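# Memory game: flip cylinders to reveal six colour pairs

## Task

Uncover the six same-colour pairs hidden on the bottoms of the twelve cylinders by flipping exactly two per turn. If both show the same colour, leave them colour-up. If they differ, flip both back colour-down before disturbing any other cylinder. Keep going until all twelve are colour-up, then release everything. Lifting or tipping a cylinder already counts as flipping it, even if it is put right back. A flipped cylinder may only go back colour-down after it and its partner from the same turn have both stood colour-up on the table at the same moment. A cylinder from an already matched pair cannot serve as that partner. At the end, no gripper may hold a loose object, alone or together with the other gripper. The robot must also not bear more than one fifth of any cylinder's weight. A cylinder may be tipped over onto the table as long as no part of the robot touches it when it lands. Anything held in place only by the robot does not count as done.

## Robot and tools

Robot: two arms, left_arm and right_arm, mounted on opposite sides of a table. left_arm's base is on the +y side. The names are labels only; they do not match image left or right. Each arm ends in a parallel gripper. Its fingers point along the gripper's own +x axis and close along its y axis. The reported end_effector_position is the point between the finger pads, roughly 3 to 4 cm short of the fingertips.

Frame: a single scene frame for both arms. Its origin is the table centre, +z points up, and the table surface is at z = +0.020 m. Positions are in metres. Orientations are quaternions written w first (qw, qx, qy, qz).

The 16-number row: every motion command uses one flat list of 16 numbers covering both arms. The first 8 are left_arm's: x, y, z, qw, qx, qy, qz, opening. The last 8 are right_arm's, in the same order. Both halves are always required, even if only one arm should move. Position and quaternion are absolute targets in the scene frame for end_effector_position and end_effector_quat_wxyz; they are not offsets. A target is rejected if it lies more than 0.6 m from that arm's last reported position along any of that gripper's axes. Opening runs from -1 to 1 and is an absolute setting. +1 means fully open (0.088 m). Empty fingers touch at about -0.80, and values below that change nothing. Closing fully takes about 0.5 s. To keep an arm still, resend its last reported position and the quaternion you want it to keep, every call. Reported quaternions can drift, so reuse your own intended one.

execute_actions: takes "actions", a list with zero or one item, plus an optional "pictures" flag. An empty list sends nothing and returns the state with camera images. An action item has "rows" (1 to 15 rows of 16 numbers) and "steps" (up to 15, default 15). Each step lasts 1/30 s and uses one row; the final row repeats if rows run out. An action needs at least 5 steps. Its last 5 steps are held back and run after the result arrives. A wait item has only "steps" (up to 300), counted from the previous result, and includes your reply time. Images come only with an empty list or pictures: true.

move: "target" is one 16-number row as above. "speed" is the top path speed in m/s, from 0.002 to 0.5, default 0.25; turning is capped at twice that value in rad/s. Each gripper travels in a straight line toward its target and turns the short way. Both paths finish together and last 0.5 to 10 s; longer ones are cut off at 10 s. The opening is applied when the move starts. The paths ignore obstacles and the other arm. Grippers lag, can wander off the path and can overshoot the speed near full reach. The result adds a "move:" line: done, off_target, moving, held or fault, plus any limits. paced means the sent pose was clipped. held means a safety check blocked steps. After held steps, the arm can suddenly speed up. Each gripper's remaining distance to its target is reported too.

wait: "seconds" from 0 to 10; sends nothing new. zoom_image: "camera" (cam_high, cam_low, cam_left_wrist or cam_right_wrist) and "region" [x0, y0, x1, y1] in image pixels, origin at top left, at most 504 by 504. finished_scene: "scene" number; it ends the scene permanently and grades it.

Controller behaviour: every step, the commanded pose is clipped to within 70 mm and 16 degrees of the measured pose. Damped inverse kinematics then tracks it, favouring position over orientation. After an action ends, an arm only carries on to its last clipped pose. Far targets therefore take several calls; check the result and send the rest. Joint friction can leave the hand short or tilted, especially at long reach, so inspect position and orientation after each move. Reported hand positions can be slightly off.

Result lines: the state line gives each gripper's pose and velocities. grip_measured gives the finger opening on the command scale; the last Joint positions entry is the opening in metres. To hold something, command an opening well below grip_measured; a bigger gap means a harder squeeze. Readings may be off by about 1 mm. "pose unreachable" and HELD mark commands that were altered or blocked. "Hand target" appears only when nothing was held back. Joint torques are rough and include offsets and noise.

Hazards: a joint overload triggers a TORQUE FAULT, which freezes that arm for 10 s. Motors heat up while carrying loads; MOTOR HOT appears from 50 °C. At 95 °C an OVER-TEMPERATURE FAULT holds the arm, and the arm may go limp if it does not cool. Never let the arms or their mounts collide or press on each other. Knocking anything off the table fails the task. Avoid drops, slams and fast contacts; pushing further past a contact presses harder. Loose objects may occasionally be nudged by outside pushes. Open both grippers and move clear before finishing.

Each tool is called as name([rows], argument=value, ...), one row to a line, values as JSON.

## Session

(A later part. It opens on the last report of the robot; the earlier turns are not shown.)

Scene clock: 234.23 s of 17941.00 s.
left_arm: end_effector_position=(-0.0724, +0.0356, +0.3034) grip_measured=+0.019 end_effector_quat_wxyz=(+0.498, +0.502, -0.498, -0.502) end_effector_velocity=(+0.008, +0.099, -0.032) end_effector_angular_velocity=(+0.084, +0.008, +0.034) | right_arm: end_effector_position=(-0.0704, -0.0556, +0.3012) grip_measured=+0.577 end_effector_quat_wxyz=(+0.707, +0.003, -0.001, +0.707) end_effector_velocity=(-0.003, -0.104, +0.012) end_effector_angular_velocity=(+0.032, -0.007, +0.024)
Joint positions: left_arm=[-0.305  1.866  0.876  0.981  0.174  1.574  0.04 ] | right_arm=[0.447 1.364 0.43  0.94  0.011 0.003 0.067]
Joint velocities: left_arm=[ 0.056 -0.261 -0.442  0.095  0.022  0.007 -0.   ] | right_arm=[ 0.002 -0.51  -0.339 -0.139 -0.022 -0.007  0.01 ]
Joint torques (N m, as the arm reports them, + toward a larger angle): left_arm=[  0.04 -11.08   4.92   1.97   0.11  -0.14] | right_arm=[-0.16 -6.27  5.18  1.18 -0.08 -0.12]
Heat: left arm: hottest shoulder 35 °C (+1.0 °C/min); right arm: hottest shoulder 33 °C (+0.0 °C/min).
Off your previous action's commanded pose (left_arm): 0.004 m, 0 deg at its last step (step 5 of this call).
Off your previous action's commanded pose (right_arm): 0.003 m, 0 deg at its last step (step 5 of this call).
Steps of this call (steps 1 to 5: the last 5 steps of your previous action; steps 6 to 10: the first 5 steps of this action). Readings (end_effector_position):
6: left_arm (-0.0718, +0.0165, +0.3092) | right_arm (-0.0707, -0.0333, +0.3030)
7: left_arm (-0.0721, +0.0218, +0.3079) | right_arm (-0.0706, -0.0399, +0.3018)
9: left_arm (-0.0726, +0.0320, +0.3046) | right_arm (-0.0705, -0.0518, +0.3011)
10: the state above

move(target=[-0.125,0.28,0.14,0,0.707,0,-0.707,-0.3,-0.067,-0.258,0.135,0.5,-0.5,0.5,0.5,0.6], speed=0.5)

move(target=[-0.125,0.28,0.063,0,0.707,0,-0.707,-0.3,-0.067,-0.258,0.066,0.5,-0.5,0.5,0.5,0.6], speed=0.15)

execute_actions([
  {"rows":[[-0.125,0.28,0.066,0,0.707,0,-0.707,0.6,-0.067,-0.258,0.066,0.5,-0.5,0.5,0.5,-0.3]],"steps":10},
])

execute_actions([
  {"rows":[[-0.125,0.28,0.15,0,0.707,0,-0.707,0.6,-0.067,-0.258,0.15,0.5,-0.5,0.5,0.5,-0.3]],"steps":15},
])

move(target=[-0.072,0.085,0.309,0.5,0.5,-0.5,-0.5,0.8,-0.07,-0.03,0.3,0.707,0,0,0.707,-0.3], speed=0.5)

move(target=[-0.072,0.011,0.307,0.5,0.5,-0.5,-0.5,0.8,-0.07,-0.03,0.3,0.707,0,0,0.707,-0.3])

execute_actions([
  {"rows":[[-0.072,0.011,0.307,0.5,0.5,-0.5,-0.5,-0.3,-0.07,-0.03,0.3,0.707,0,0,0.707,-0.3]],"steps":12},
])

execute_actions([
  {"rows":[[-0.072,0.011,0.307,0.5,0.5,-0.5,-0.5,-0.3,-0.07,-0.03,0.3,0.707,0,0,0.707,0.6]],"steps":8},
])

execute_actions([
  {"rows":[[-0.072,0.05,0.307,0.5,0.5,-0.5,-0.5,-0.3,-0.07,-0.07,0.3,0.707,0,0,0.707,0.6]],"steps":10},
])

move(target=[0.12,0.3,0.14,0,0.707,0,-0.707,-0.3,-0.041,-0.189,0.135,0.5,-0.5,0.5,0.5,0.6], speed=0.5)

Scene clock: 237.07 s of 17941.00 s.
left_arm: end_effector_position=(-0.1247, +0.2802, +0.1386) grip_measured=+0.018 end_effector_quat_wxyz=(+0.005, +0.704, +0.001, -0.711) end_effector_velocity=(+0.000, +0.010, -0.003) end_effector_angular_velocity=(+0.052, -0.005, +0.020) | right_arm: end_effector_position=(-0.0674, -0.2609, +0.1362) grip_measured=+0.600 end_effector_quat_wxyz=(+0.497, -0.499, +0.499, +0.504) end_effector_velocity=(-0.001, -0.006, -0.002) end_effector_angular_velocity=(-0.032, +0.008, +0.005)
Joint positions: left_arm=[-0.441  1.622  0.834 -0.779  0.01   1.601  0.04 ] | right_arm=[ 0.428  1.265  0.616 -0.918 -0.007 -0.016  0.068]
Joint velocities: left_arm=[-0.002  0.012 -0.002 -0.037 -0.007 -0.022  0.   ] | right_arm=[-0.002  0.007 -0.002 -0.022 -0.007 -0.007 -0.   ]
Joint torques (N m, as the arm reports them, + toward a larger angle): left_arm=[ 0.04 -5.13  5.83  0.2  -0.03 -0.07] | right_arm=[-0.32 -3.13  6.75 -0.08 -0.03 -0.22]
Heat: left arm: hottest shoulder 35 °C (+1.0 °C/min); right arm: hottest elbow 33 °C (+0.0 °C/min).
Hand target (left_arm): -0.125, +0.278, +0.139; +0.003, +0.705, +0.003, -0.709
Hand target (right_arm): -0.067, -0.259, +0.137; +0.496, -0.501, +0.499, +0.504
Off your previous action's commanded pose (left_arm): 0.007 m, 0 deg at its last step (step 5 of this call).
Off your previous action's commanded pose (right_arm): 0.006 m, 1 deg at its last step (step 5 of this call).
Off the commanded pose (left_arm): 0.001 m, 1 deg.
Off the commanded pose (right_arm): 0.003 m, 1 deg.
Kept back: nothing.
move: done
camera_calibration (this result's frames):
cam_left_wrist: T_world_to_cam=[[-0.00806184, 0.999251, -0.0378542, -0.263222], [0.958543, 0.0185052, 0.284347, 0.107755], [0.284834, -0.0339925, -0.957974, 0.250776], [0, 0, 0, 1]] pos_world=[-0.176839, 0.269555, 0.199633]
cam_right_wrist: T_world_to_cam=[[0.997572, 0.0655749, 0.023451, 0.0874567], [0.0554136, -0.951365, 0.303042, -0.2526], [0.0421824, -0.301007, -0.952689, 0.133918], [0, 0, 0, 1]] pos_world=[-0.0788959, -0.205739, 0.20208]

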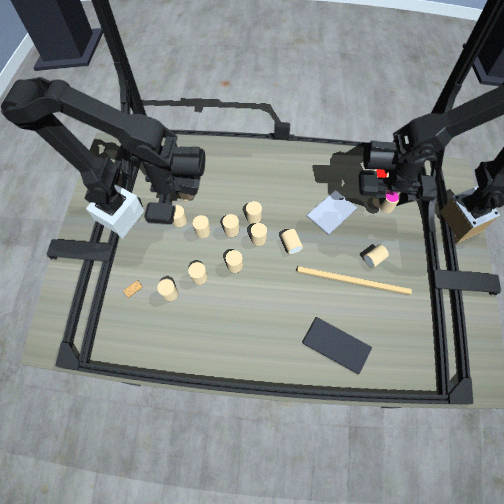

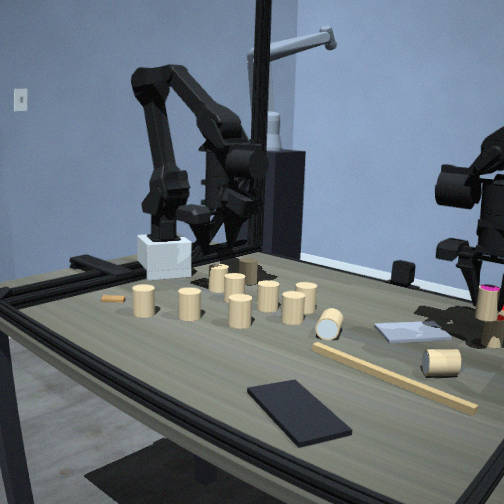

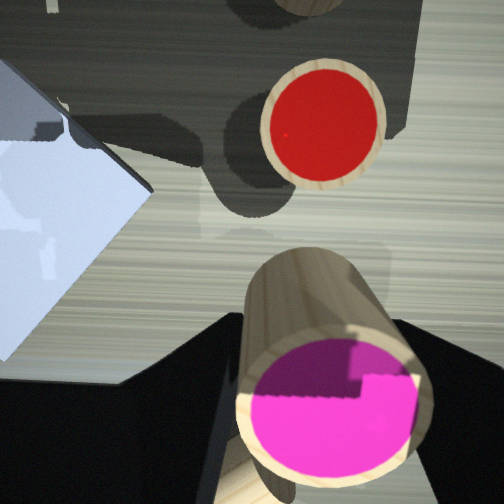

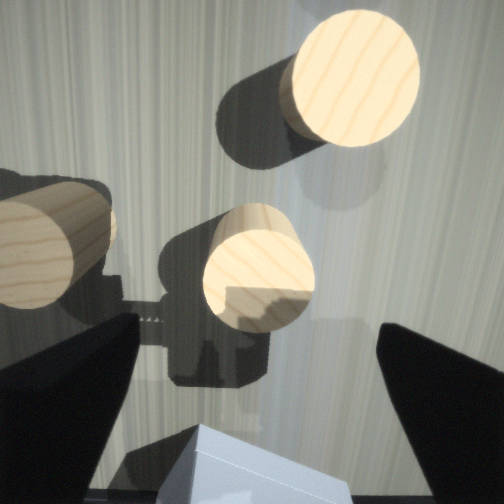

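Scene clock: 238.13 s of 17941.00 s.
left_arm: end_effector_position=(-0.1246, +0.2772, +0.0720) grip_measured=+0.017 end_effector_quat_wxyz=(+0.006, +0.706, -0.004, -0.708) end_effector_velocity=(+0.000, +0.002, +0.000) end_effector_angular_velocity=(+0.008, -0.007, +0.020) | right_arm: end_effector_position=(-0.0670, -0.2555, +0.0694) grip_measured=+0.600 end_effector_quat_wxyz=(+0.502, -0.497, +0.497, +0.504) end_effector_velocity=(-0.002, +0.001, -0.002) end_effector_angular_velocity=(+0.007, +0.007, +0.010)
Joint positions: left_arm=[-0.445  1.817  0.722 -0.462  0.003  1.601  0.04 ] | right_arm=[ 0.429  1.484  0.458 -0.533 -0.003 -0.011  0.068]
Joint velocities: left_arm=[-0.002 -0.002 -0.002 -0.007 -0.007 -0.022 -0.   ] | right_arm=[ 0.002  0.007 -0.007  0.022 -0.007 -0.007 -0.   ]
Joint torques (N m, as the arm reports them, + toward a larger angle): left_arm=[-0.3  -2.15  2.9   1.98 -0.04  0.1 ] | right_arm=[ 0.28 -3.8   3.22  0.3   0.03  0.19]
Heat: left arm: hottest shoulder 35 °C (+1.0 °C/min); right arm: hottest elbow 33 °C (+1.0 °C/min).
Hand target (left_arm): -0.125, +0.280, +0.063; -0.000, +0.707, +0.000, -0.707
Hand target (right_arm): -0.067, -0.259, +0.066; +0.500, -0.500, +0.500, +0.500
Off the commanded pose (left_arm): 0.009 m, 1 deg.
Off the commanded pose (right_arm): 0.004 m, 1 deg.
Kept back: nothing.
move: off_target (left_arm)
camera_calibration (this result's frames):
cam_left_wrist: T_world_to_cam=[[-0.00361279, 0.998881, -0.0471566, -0.261378], [0.956431, 0.0172184, 0.291449, 0.126196], [0.291935, -0.0440491, -0.955423, 0.190298], [0, 0, 0, 1]] pos_world=[-0.177197, 0.267295, 0.13271]
cam_right_wrist: T_world_to_cam=[[0.997741, 0.061145, 0.0278106, 0.0868297], [0.0502383, -0.954082, 0.295303, -0.227752], [0.0445899, -0.293239, -0.954999, 0.0742124], [0, 0, 0, 1]] pos_world=[-0.0785009, -0.200841, 0.135714]

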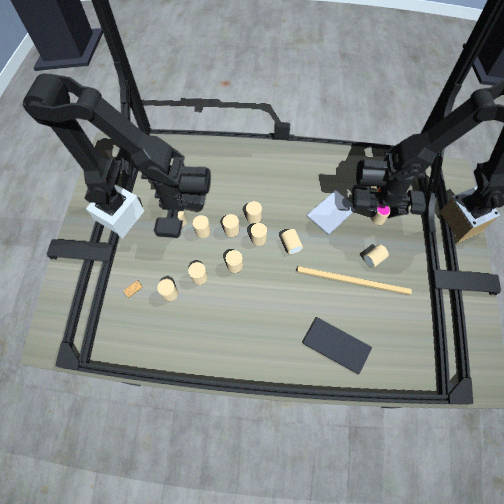

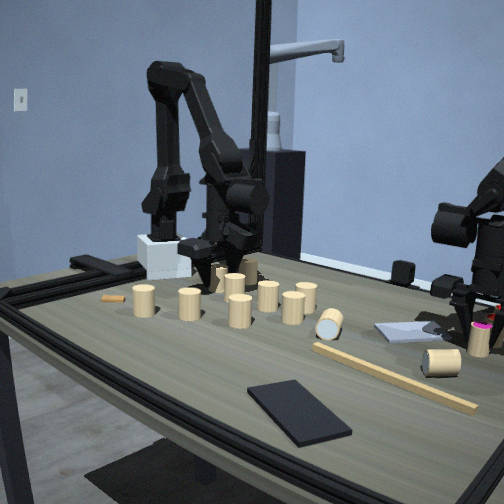

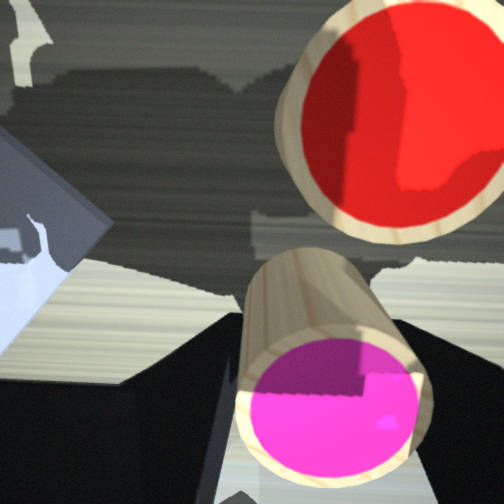

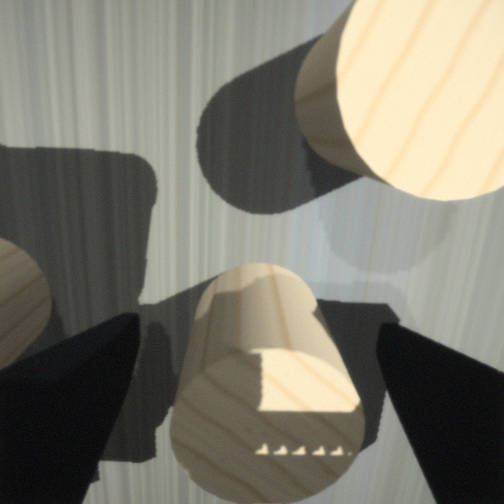

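Scene clock: 238.30 s of 17941.00 s.
left_arm: end_effector_position=(-0.1245, +0.2750, +0.0696) grip_measured=+0.288 end_effector_quat_wxyz=(+0.009, +0.706, -0.007, -0.708) end_effector_velocity=(-0.003, +0.035, -0.012) end_effector_angular_velocity=(+0.173, +0.013, +0.005) | right_arm: end_effector_position=(-0.0670, -0.2553, +0.0687) grip_measured=+0.018 end_effector_quat_wxyz=(+0.501, -0.497, +0.497, +0.504) end_effector_velocity=(-0.016, -0.001, -0.002) end_effector_angular_velocity=(-0.007, +0.110, -0.009)
Joint positions: left_arm=[-0.445  1.827  0.721 -0.443  0.003  1.602  0.053] | right_arm=[ 0.429  1.489  0.458 -0.529 -0.003 -0.011  0.04 ]
Joint velocities: left_arm=[-0.002  0.046 -0.002 -0.125  0.007 -0.007  0.169] | right_arm=[-0.002  0.012 -0.002  0.007 -0.11   0.007 -0.175]
Joint torques (N m, as the arm reports them, + toward a larger angle): left_arm=[-0.36 -5.59  3.33  0.26 -0.1  -0.01] | right_arm=[ 0.31 -3.77  3.45  0.32  0.03  0.19]
Heat: left arm: hottest shoulder 34 °C (+0.0 °C/min); right arm: hottest elbow 33 °C (+1.0 °C/min).
Steps of this call (steps 1 to 5: the first 5 steps of this action). Readings (end_effector_position):
1: left_arm (-0.1246, +0.2772, +0.0720) | right_arm (-0.0670, -0.2553, +0.0693)
2: left_arm (-0.1246, +0.2767, +0.0719) | right_arm (-0.0669, -0.2552, +0.0691)
4: left_arm (-0.1245, +0.2742, +0.0701) | right_arm (-0.0670, -0.2552, +0.0688)
5: the state above

Scene clock: 238.80 s of 17941.00 s.
left_arm: end_effector_position=(-0.1245, +0.2789, +0.1407) grip_measured=+0.597 end_effector_quat_wxyz=(+0.003, +0.706, -0.000, -0.708) end_effector_velocity=(-0.003, +0.039, +0.052) end_effector_angular_velocity=(+0.168, +0.013, +0.005) | right_arm: end_effector_position=(-0.0667, -0.2552, +0.1372) grip_measured=+0.022 end_effector_quat_wxyz=(+0.499, -0.500, +0.499, +0.501) end_effector_velocity=(-0.002, -0.034, +0.077) end_effector_angular_velocity=(-0.110, +0.008, -0.005)
Joint positions: left_arm=[-0.445  1.622  0.844 -0.788  0.002  1.602  0.068] | right_arm=[ 0.429  1.29   0.637 -0.916 -0.001 -0.01   0.04 ]
Joint velocities: left_arm=[-0.002 -0.125  0.11  -0.403  0.007 -0.007  0.001] | right_arm=[ 0.002 -0.198  0.198 -0.505 -0.007  0.007 -0.   ]
Joint torques (N m, as the arm reports them, + toward a larger angle): left_arm=[-0.2  -6.4   5.21  0.08 -0.03  0.03] | right_arm=[ 0.22 -4.79  6.51 -0.12 -0.02  0.17]
Heat: left arm: hottest shoulder 34 °C (+0.0 °C/min); right arm: hottest elbow 33 °C (+1.0 °C/min).
Off your previous action's commanded pose (left_arm): 0.005 m, 1 deg at its last step (step 5 of this call).
Off your previous action's commanded pose (right_arm): 0.004 m, 1 deg at its last step (step 5 of this call).
Steps of this call (steps 1 to 5: the last 5 steps of your previous action; steps 6 to 15: the first 10 steps of this action). Readings (end_effector_position):
6: left_arm (-0.1246, +0.2794, +0.0748) | right_arm (-0.0667, -0.2576, +0.0738)
7: left_arm (-0.1248, +0.2860, +0.0831) | right_arm (-0.0668, -0.2622, +0.0815)
9: left_arm (-0.1248, +0.2867, +0.1040) | right_arm (-0.0667, -0.2588, +0.1004)
13: left_arm (-0.1245, +0.2775, +0.1351) | right_arm (-0.0667, -0.2531, +0.1305)
15: the state above

Scene clock: 241.53 s of 17941.00 s.
left_arm: end_effector_position=(-0.0735, +0.0898, +0.3111) grip_measured=+0.800 end_effector_quat_wxyz=(+0.495, +0.501, -0.504, -0.500) end_effector_velocity=(+0.000, -0.000, +0.001) end_effector_angular_velocity=(-0.012, +0.019, +0.005) | right_arm: end_effector_position=(-0.0695, -0.0298, +0.2995) grip_measured=+0.022 end_effector_quat_wxyz=(+0.711, -0.000, -0.001, +0.703) end_effector_velocity=(-0.002, +0.001, -0.001) end_effector_angular_velocity=(+0.007, -0.022, +0.020)
Joint positions: left_arm=[-0.273  1.673  0.664  1.007  0.215  1.582  0.078] | right_arm=[ 0.449  1.48   0.519  0.962  0.023 -0.002  0.04 ]
Joint velocities: left_arm=[-0.002  0.007 -0.002  0.022 -0.007 -0.022 -0.   ] | right_arm=[-0.002  0.012 -0.002  0.022 -0.022 -0.022 -0.   ]
Joint torques (N m, as the arm reports them, + toward a larger angle): left_arm=[ 0.32 -6.04  6.67  1.79  0.12 -0.16] | right_arm=[ 0.28 -5.49  6.4   1.64  0.04 -0.15]
Heat: left arm: hottest shoulder 34 °C (+0.0 °C/min); right arm: hottest elbow 33 °C (+1.0 °C/min).
Hand target (left_arm): -0.072, +0.087, +0.311; +0.496, +0.500, -0.504, -0.500
Hand target (right_arm): -0.070, -0.029, +0.298; +0.711, -0.002, -0.002, +0.703
Off your previous action's commanded pose (left_arm): 0.007 m, 1 deg at its last step (step 5 of this call).
Off your previous action's commanded pose (right_arm): 0.006 m, 1 deg at its last step (step 5 of this call).
Off the commanded pose (left_arm): 0.005 m, 1 deg.
Off the commanded pose (right_arm): 0.001 m, 1 deg.
Kept back: nothing.
move: done
camera_calibration (this result's frames):
cam_left_wrist: T_world_to_cam=[[0.0105377, -0.0309559, -0.999465, 0.327075], [0.958316, 0.285709, 0.00125469, 0.0771624], [0.285517, -0.957816, 0.0326762, 0.169774], [0, 0, 0, 1]] pos_world=[-0.125866, 0.150691, 0.321256]
cam_right_wrist: T_world_to_cam=[[0.997372, -0.0402755, 0.0602277, 0.0564233], [0.0450248, -0.306733, -0.95073, 0.311829], [0.0567649, 0.950943, -0.304113, 0.203265], [0, 0, 0, 1]] pos_world=[-0.0818534, -0.0953727, 0.354882]

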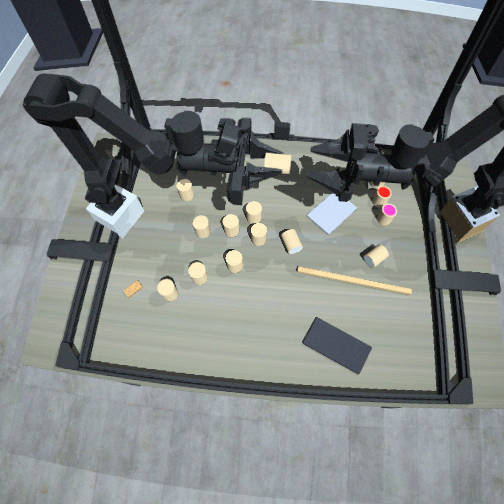

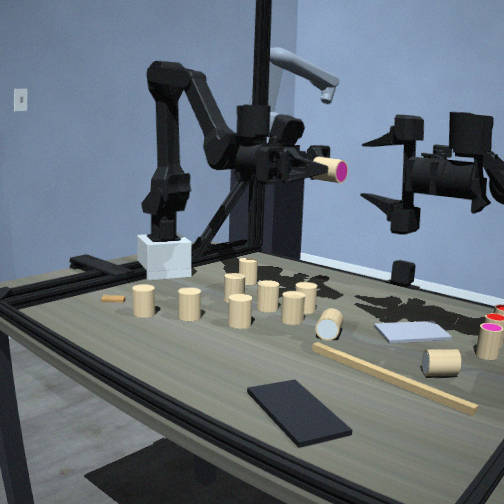

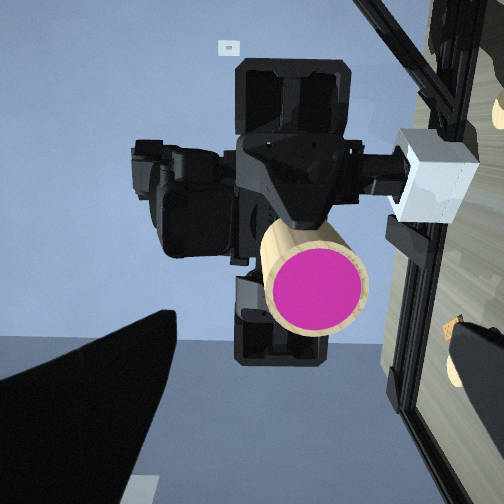

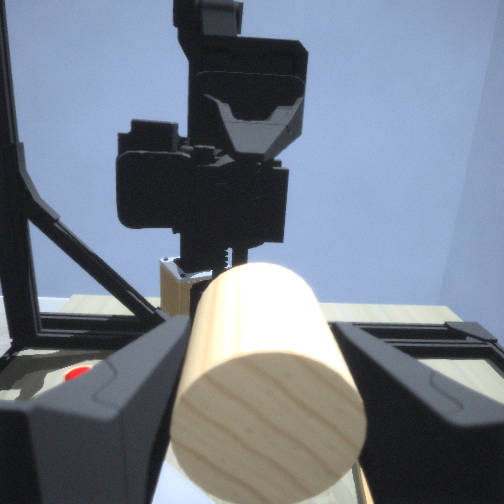

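Scene clock: 242.53 s of 17941.00 s.
left_arm: end_effector_position=(-0.0717, +0.0147, +0.3104) grip_measured=+0.800 end_effector_quat_wxyz=(+0.501, +0.499, -0.503, -0.497) end_effector_velocity=(+0.000, -0.003, -0.003) end_effector_angular_velocity=(+0.017, +0.010, +0.005) | right_arm: end_effector_position=(-0.0707, -0.0298, +0.2990) grip_measured=+0.021 end_effector_quat_wxyz=(+0.707, -0.001, -0.000, +0.707) end_effector_velocity=(+0.000, -0.001, -0.002) end_effector_angular_velocity=(-0.007, -0.022, -0.005)
Joint positions: left_arm=[-0.313  1.92   0.973  0.954  0.167  1.574  0.078] | right_arm=[ 0.447  1.48   0.519  0.96   0.011 -0.002  0.04 ]
Joint velocities: left_arm=[-0.002  0.007  0.012 -0.022 -0.007 -0.007 -0.   ] | right_arm=[ 0.002 -0.002 -0.002 -0.007  0.007 -0.022  0.   ]
Joint torques (N m, as the arm reports them, + toward a larger angle): left_arm=[-0.22 -8.06  6.44  1.46 -0.09 -0.12] | right_arm=[-0.31 -7.01  6.27  1.27 -0.13  0.07]
Heat: left arm: hottest shoulder 34 °C (+0.0 °C/min); right arm: hottest elbow 33 °C (+1.0 °C/min).
Hand target (left_arm): -0.072, +0.011, +0.307; +0.500, +0.500, -0.500, -0.500
Hand target (right_arm): -0.070, -0.030, +0.300; +0.707, +0.000, -0.000, +0.707
Off the commanded pose (left_arm): 0.005 m, 0 deg.
Off the commanded pose (right_arm): 0.001 m, 0 deg.
Kept back: nothing.
move: done
camera_calibration (this result's frames):
cam_left_wrist: T_world_to_cam=[[0.0044706, -0.0402447, -0.99918, 0.32363], [0.955982, 0.29333, -0.00753732, 0.0993515], [0.293393, -0.955164, 0.0397845, 0.0956695], [0, 0, 0, 1]] pos_world=[-0.124494, 0.0752616, 0.320307]
cam_right_wrist: T_world_to_cam=[[0.997732, -0.0298628, 0.0603306, 0.0579188], [0.0482144, -0.308428, -0.950025, 0.311374], [0.046978, 0.950779, -0.306289, 0.203121], [0, 0, 0, 1]] pos_world=[-0.0823424, -0.0953569, 0.354533]

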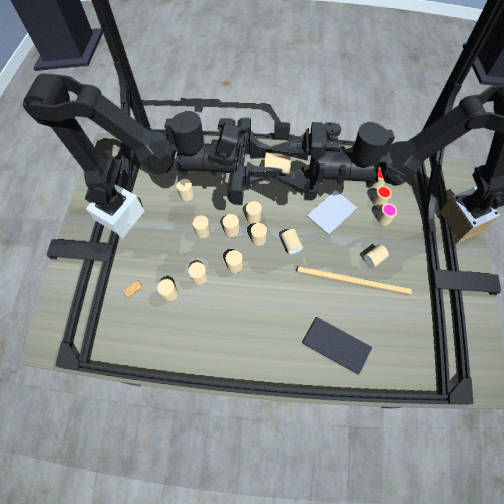

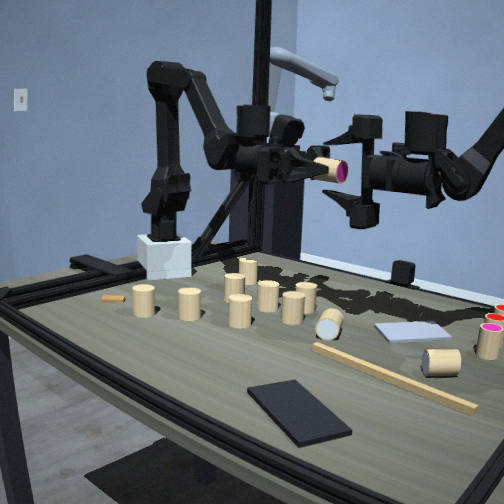

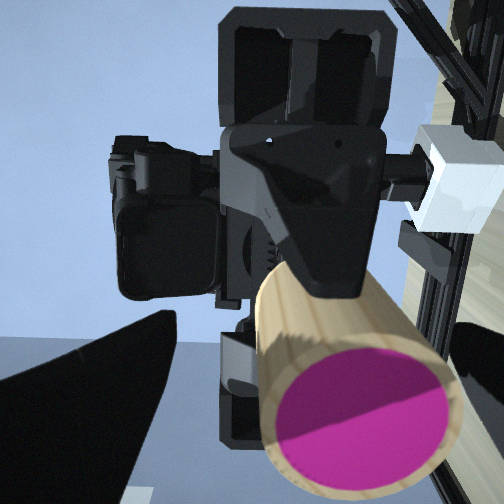

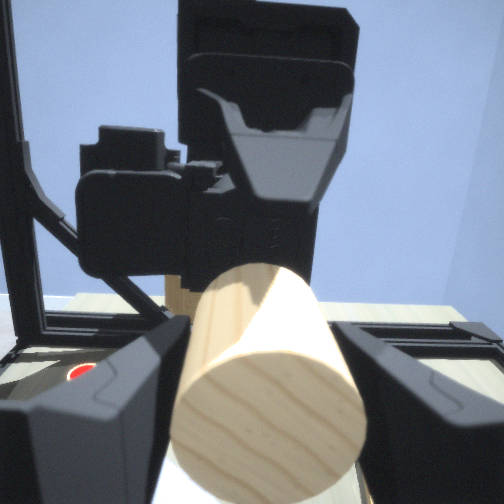

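Scene clock: 242.77 s of 17941.00 s.
left_arm: end_effector_position=(-0.0716, +0.0143, +0.3087) grip_measured=+0.022 end_effector_quat_wxyz=(+0.500, +0.500, -0.501, -0.499) end_effector_velocity=(-0.002, -0.003, -0.014) end_effector_angular_velocity=(+0.007, +0.023, -0.000) | right_arm: end_effector_position=(-0.0707, -0.0298, +0.2993) grip_measured=+0.021 end_effector_quat_wxyz=(+0.707, -0.001, -0.000, +0.707) end_effector_velocity=(+0.002, -0.003, +0.012) end_effector_angular_velocity=(+0.042, -0.007, -0.010)
Joint positions: left_arm=[-0.313  1.922  0.974  0.949  0.166  1.573  0.04 ] | right_arm=[ 0.447  1.48   0.519  0.961  0.011 -0.002  0.04 ]
Joint velocities: left_arm=[-0.007  0.042 -0.002  0.037 -0.007 -0.022  0.027] | right_arm=[-0.002 -0.022 -0.002  0.022  0.007 -0.007 -0.   ]
Joint torques (N m, as the arm reports them, + toward a larger angle): left_arm=[-0.35 -8.59  6.71  1.7  -0.14 -0.15] | right_arm=[-0.25 -6.74  6.29  1.2  -0.12  0.07]
Heat: left arm: hottest shoulder 34 °C (+0.0 °C/min); right arm: hottest elbow 33 °C (+1.0 °C/min).
Steps of this call (steps 1 to 7: the first 7 steps of this action). Readings (end_effector_position):
1: left_arm (-0.0717, +0.0147, +0.3101) | right_arm (-0.0707, -0.0298, +0.2989)
2: left_arm (-0.0717, +0.0146, +0.3102) | right_arm (-0.0707, -0.0298, +0.2989)
4: left_arm (-0.0717, +0.0145, +0.3104) | right_arm (-0.0707, -0.0298, +0.2989)
7: the state above

Scene clock: 243.03 s of 17941.00 s.
left_arm: end_effector_position=(-0.0715, +0.0142, +0.3084) grip_measured=+0.026 end_effector_quat_wxyz=(+0.500, +0.500, -0.501, -0.499) end_effector_velocity=(-0.002, -0.001, -0.002) end_effector_angular_velocity=(+0.007, +0.009, -0.010) | right_arm: end_effector_position=(-0.0707, -0.0299, +0.2995) grip_measured=+0.076 end_effector_quat_wxyz=(+0.707, -0.000, -0.001, +0.707) end_effector_velocity=(-0.002, -0.001, -0.008) end_effector_angular_velocity=(-0.037, -0.008, +0.020)
Joint positions: left_arm=[-0.313  1.923  0.975  0.949  0.166  1.573  0.04 ] | right_arm=[ 0.447  1.48   0.519  0.961  0.011 -0.002  0.043]
Joint velocities: left_arm=[-0.002  0.002  0.002 -0.007  0.007 -0.007 -0.   ] | right_arm=[-0.002 -0.002 -0.002 -0.037 -0.022 -0.007  0.112]
Joint torques (N m, as the arm reports them, + toward a larger angle): left_arm=[ 0.04 -8.14  6.88  1.66 -0.09 -0.12] | right_arm=[-0.28 -6.88  6.23  1.16 -0.1   0.05]
Heat: left arm: hottest shoulder 34 °C (+0.0 °C/min); right arm: hottest elbow 33 °C (+1.0 °C/min).
Off your previous action's commanded pose (left_arm): 0.004 m, 0 deg at its last step (step 5 of this call).
Off your previous action's commanded pose (right_arm): 0.001 m, 0 deg at its last step (step 5 of this call).
Steps of this call (steps 1 to 5: the last 5 steps of your previous action; steps 6 to 8: the first 3 steps of this action). Readings (end_effector_position):
6: left_arm (-0.0716, +0.0142, +0.3083) | right_arm (-0.0707, -0.0299, +0.2995)
7: left_arm (-0.0716, +0.0142, +0.3083) | right_arm (-0.0707, -0.0299, +0.2995)
8: the state above

Scene clock: 243.37 s of 17941.00 s.
left_arm: end_effector_position=(-0.0724, +0.0356, +0.3035) grip_measured=+0.025 end_effector_quat_wxyz=(+0.498, +0.502, -0.498, -0.502) end_effector_velocity=(+0.006, +0.098, -0.026) end_effector_angular_velocity=(+0.079, +0.007, +0.019) | right_arm: end_effector_position=(-0.0704, -0.0556, +0.3011) grip_measured=+0.577 end_effector_quat_wxyz=(+0.707, +0.002, -0.003, +0.707) end_effector_velocity=(+0.001, -0.103, +0.031) end_effector_angular_velocity=(+0.081, -0.006, +0.005)
Joint positions: left_arm=[-0.305  1.866  0.876  0.981  0.174  1.573  0.04 ] | right_arm=[ 0.447  1.365  0.43   0.942  0.011 -0.002  0.067]
Joint velocities: left_arm=[ 0.056 -0.271 -0.432  0.081  0.037  0.007 -0.   ] | right_arm=[-0.002 -0.535 -0.315 -0.139 -0.007 -0.007  0.01 ]
Joint torques (N m, as the arm reports them, + toward a larger angle): left_arm=[  0.34 -10.68   4.88   2.02   0.12  -0.09] | right_arm=[-0.15 -6.08  5.05  1.13 -0.07  0.05]
Heat: left arm: hottest shoulder 34 °C (+0.0 °C/min); right arm: hottest elbow 33 °C (+1.0 °C/min).
Off your previous action's commanded pose (left_arm): 0.004 m, 0 deg at its last step (step 5 of this call).
Off your previous action's commanded pose (right_arm): 0.001 m, 0 deg at its last step (step 5 of this call).
Steps of this call (steps 1 to 5: the last 5 steps of your previous action; steps 6 to 10: the first 5 steps of this action). Readings (end_effector_position):
6: left_arm (-0.0718, +0.0169, +0.3082) | right_arm (-0.0707, -0.0337, +0.2994)
7: left_arm (-0.0721, +0.0220, +0.3070) | right_arm (-0.0706, -0.0401, +0.2986)
9: left_arm (-0.0726, +0.0321, +0.3044) | right_arm (-0.0705, -0.0518, +0.3001)
10: the state above

Scene clock: 246.00 s of 17941.00 s.
left_arm: end_effector_position=(+0.1199, +0.2983, +0.1402) grip_measured=+0.021 end_effector_quat_wxyz=(+0.007, +0.708, -0.001, -0.706) end_effector_velocity=(+0.003, +0.003, -0.002) end_effector_angular_velocity=(+0.024, -0.006, +0.025) | right_arm: end_effector_position=(-0.0424, -0.1918, +0.1369) grip_measured=+0.600 end_effector_quat_wxyz=(+0.497, -0.498, +0.499, +0.506) end_effector_velocity=(-0.000, -0.008, -0.001) end_effector_angular_velocity=(-0.042, -0.003, +0.010)
Joint positions: left_arm=[ 0.352  1.939  1.236 -0.859  0.006  2.393  0.04 ] | right_arm=[ 0.325  1.555  0.856 -0.866 -0.01  -0.119  0.068]
Joint velocities: left_arm=[ 0.002  0.012  0.007 -0.007 -0.022 -0.022 -0.   ] | right_arm=[ 0.002  0.007  0.002 -0.037  0.007 -0.007 -0.   ]
Joint torques (N m, as the arm reports them, + toward a larger angle): left_arm=[ 0.51 -7.13  5.92  0.02 -0.05  0.08] | right_arm=[-0.32 -5.21  6.56 -0.08  0.01 -0.23]
Heat: left arm: hottest shoulder 35 °C (+1.0 °C/min); right arm: hottest elbow 34 °C (+2.0 °C/min).
Hand target (left_arm): +0.123, +0.298, +0.138; +0.004, +0.708, +0.002, -0.707
Hand target (right_arm): -0.041, -0.190, +0.137; +0.496, -0.501, +0.499, +0.504
Off your previous action's commanded pose (left_arm): 0.007 m, 0 deg at its last step (step 5 of this call).
Off your previous action's commanded pose (right_arm): 0.007 m, 1 deg at its last step (step 5 of this call).
Off the commanded pose (left_arm): 0.002 m, 1 deg.
Off the commanded pose (right_arm): 0.004 m, 1 deg.
Kept back: nothing.
move: done
camera_calibration (this result's frames):
cam_left_wrist: T_world_to_cam=[[-0.00872623, 0.998995, -0.0439754, -0.278268], [0.954736, 0.0213996, 0.296684, -0.129669], [0.297327, -0.0393959, -0.953963, 0.182732], [0, 0, 0, 1]] pos_world=[0.0670403, 0.287962, 0.200553]
cam_right_wrist: T_world_to_cam=[[0.997601, 0.0659085, 0.021178, 0.0583801], [0.0565232, -0.952103, 0.300507, -0.188248], [0.0399695, -0.298589, -0.953545, 0.154903], [0, 0, 0, 1]] pos_world=[-0.0537911, -0.136827, 0.20304]

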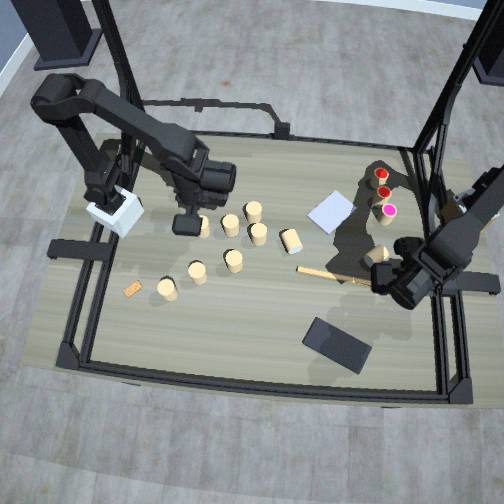

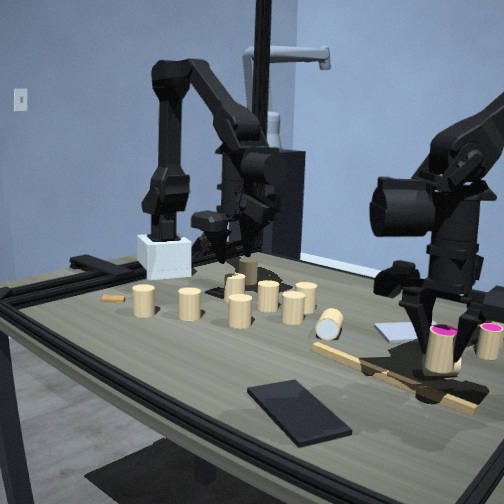

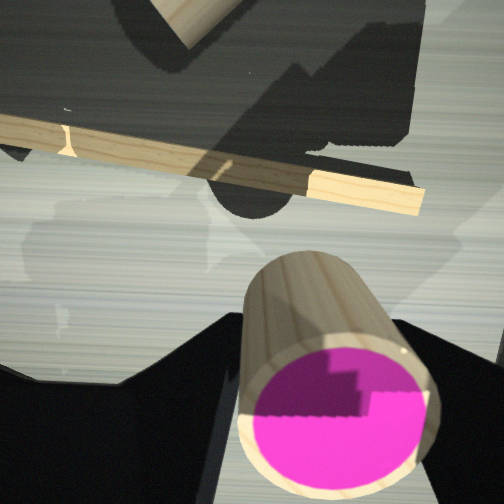

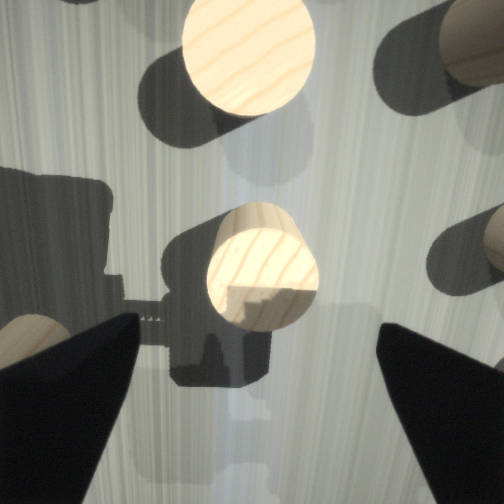

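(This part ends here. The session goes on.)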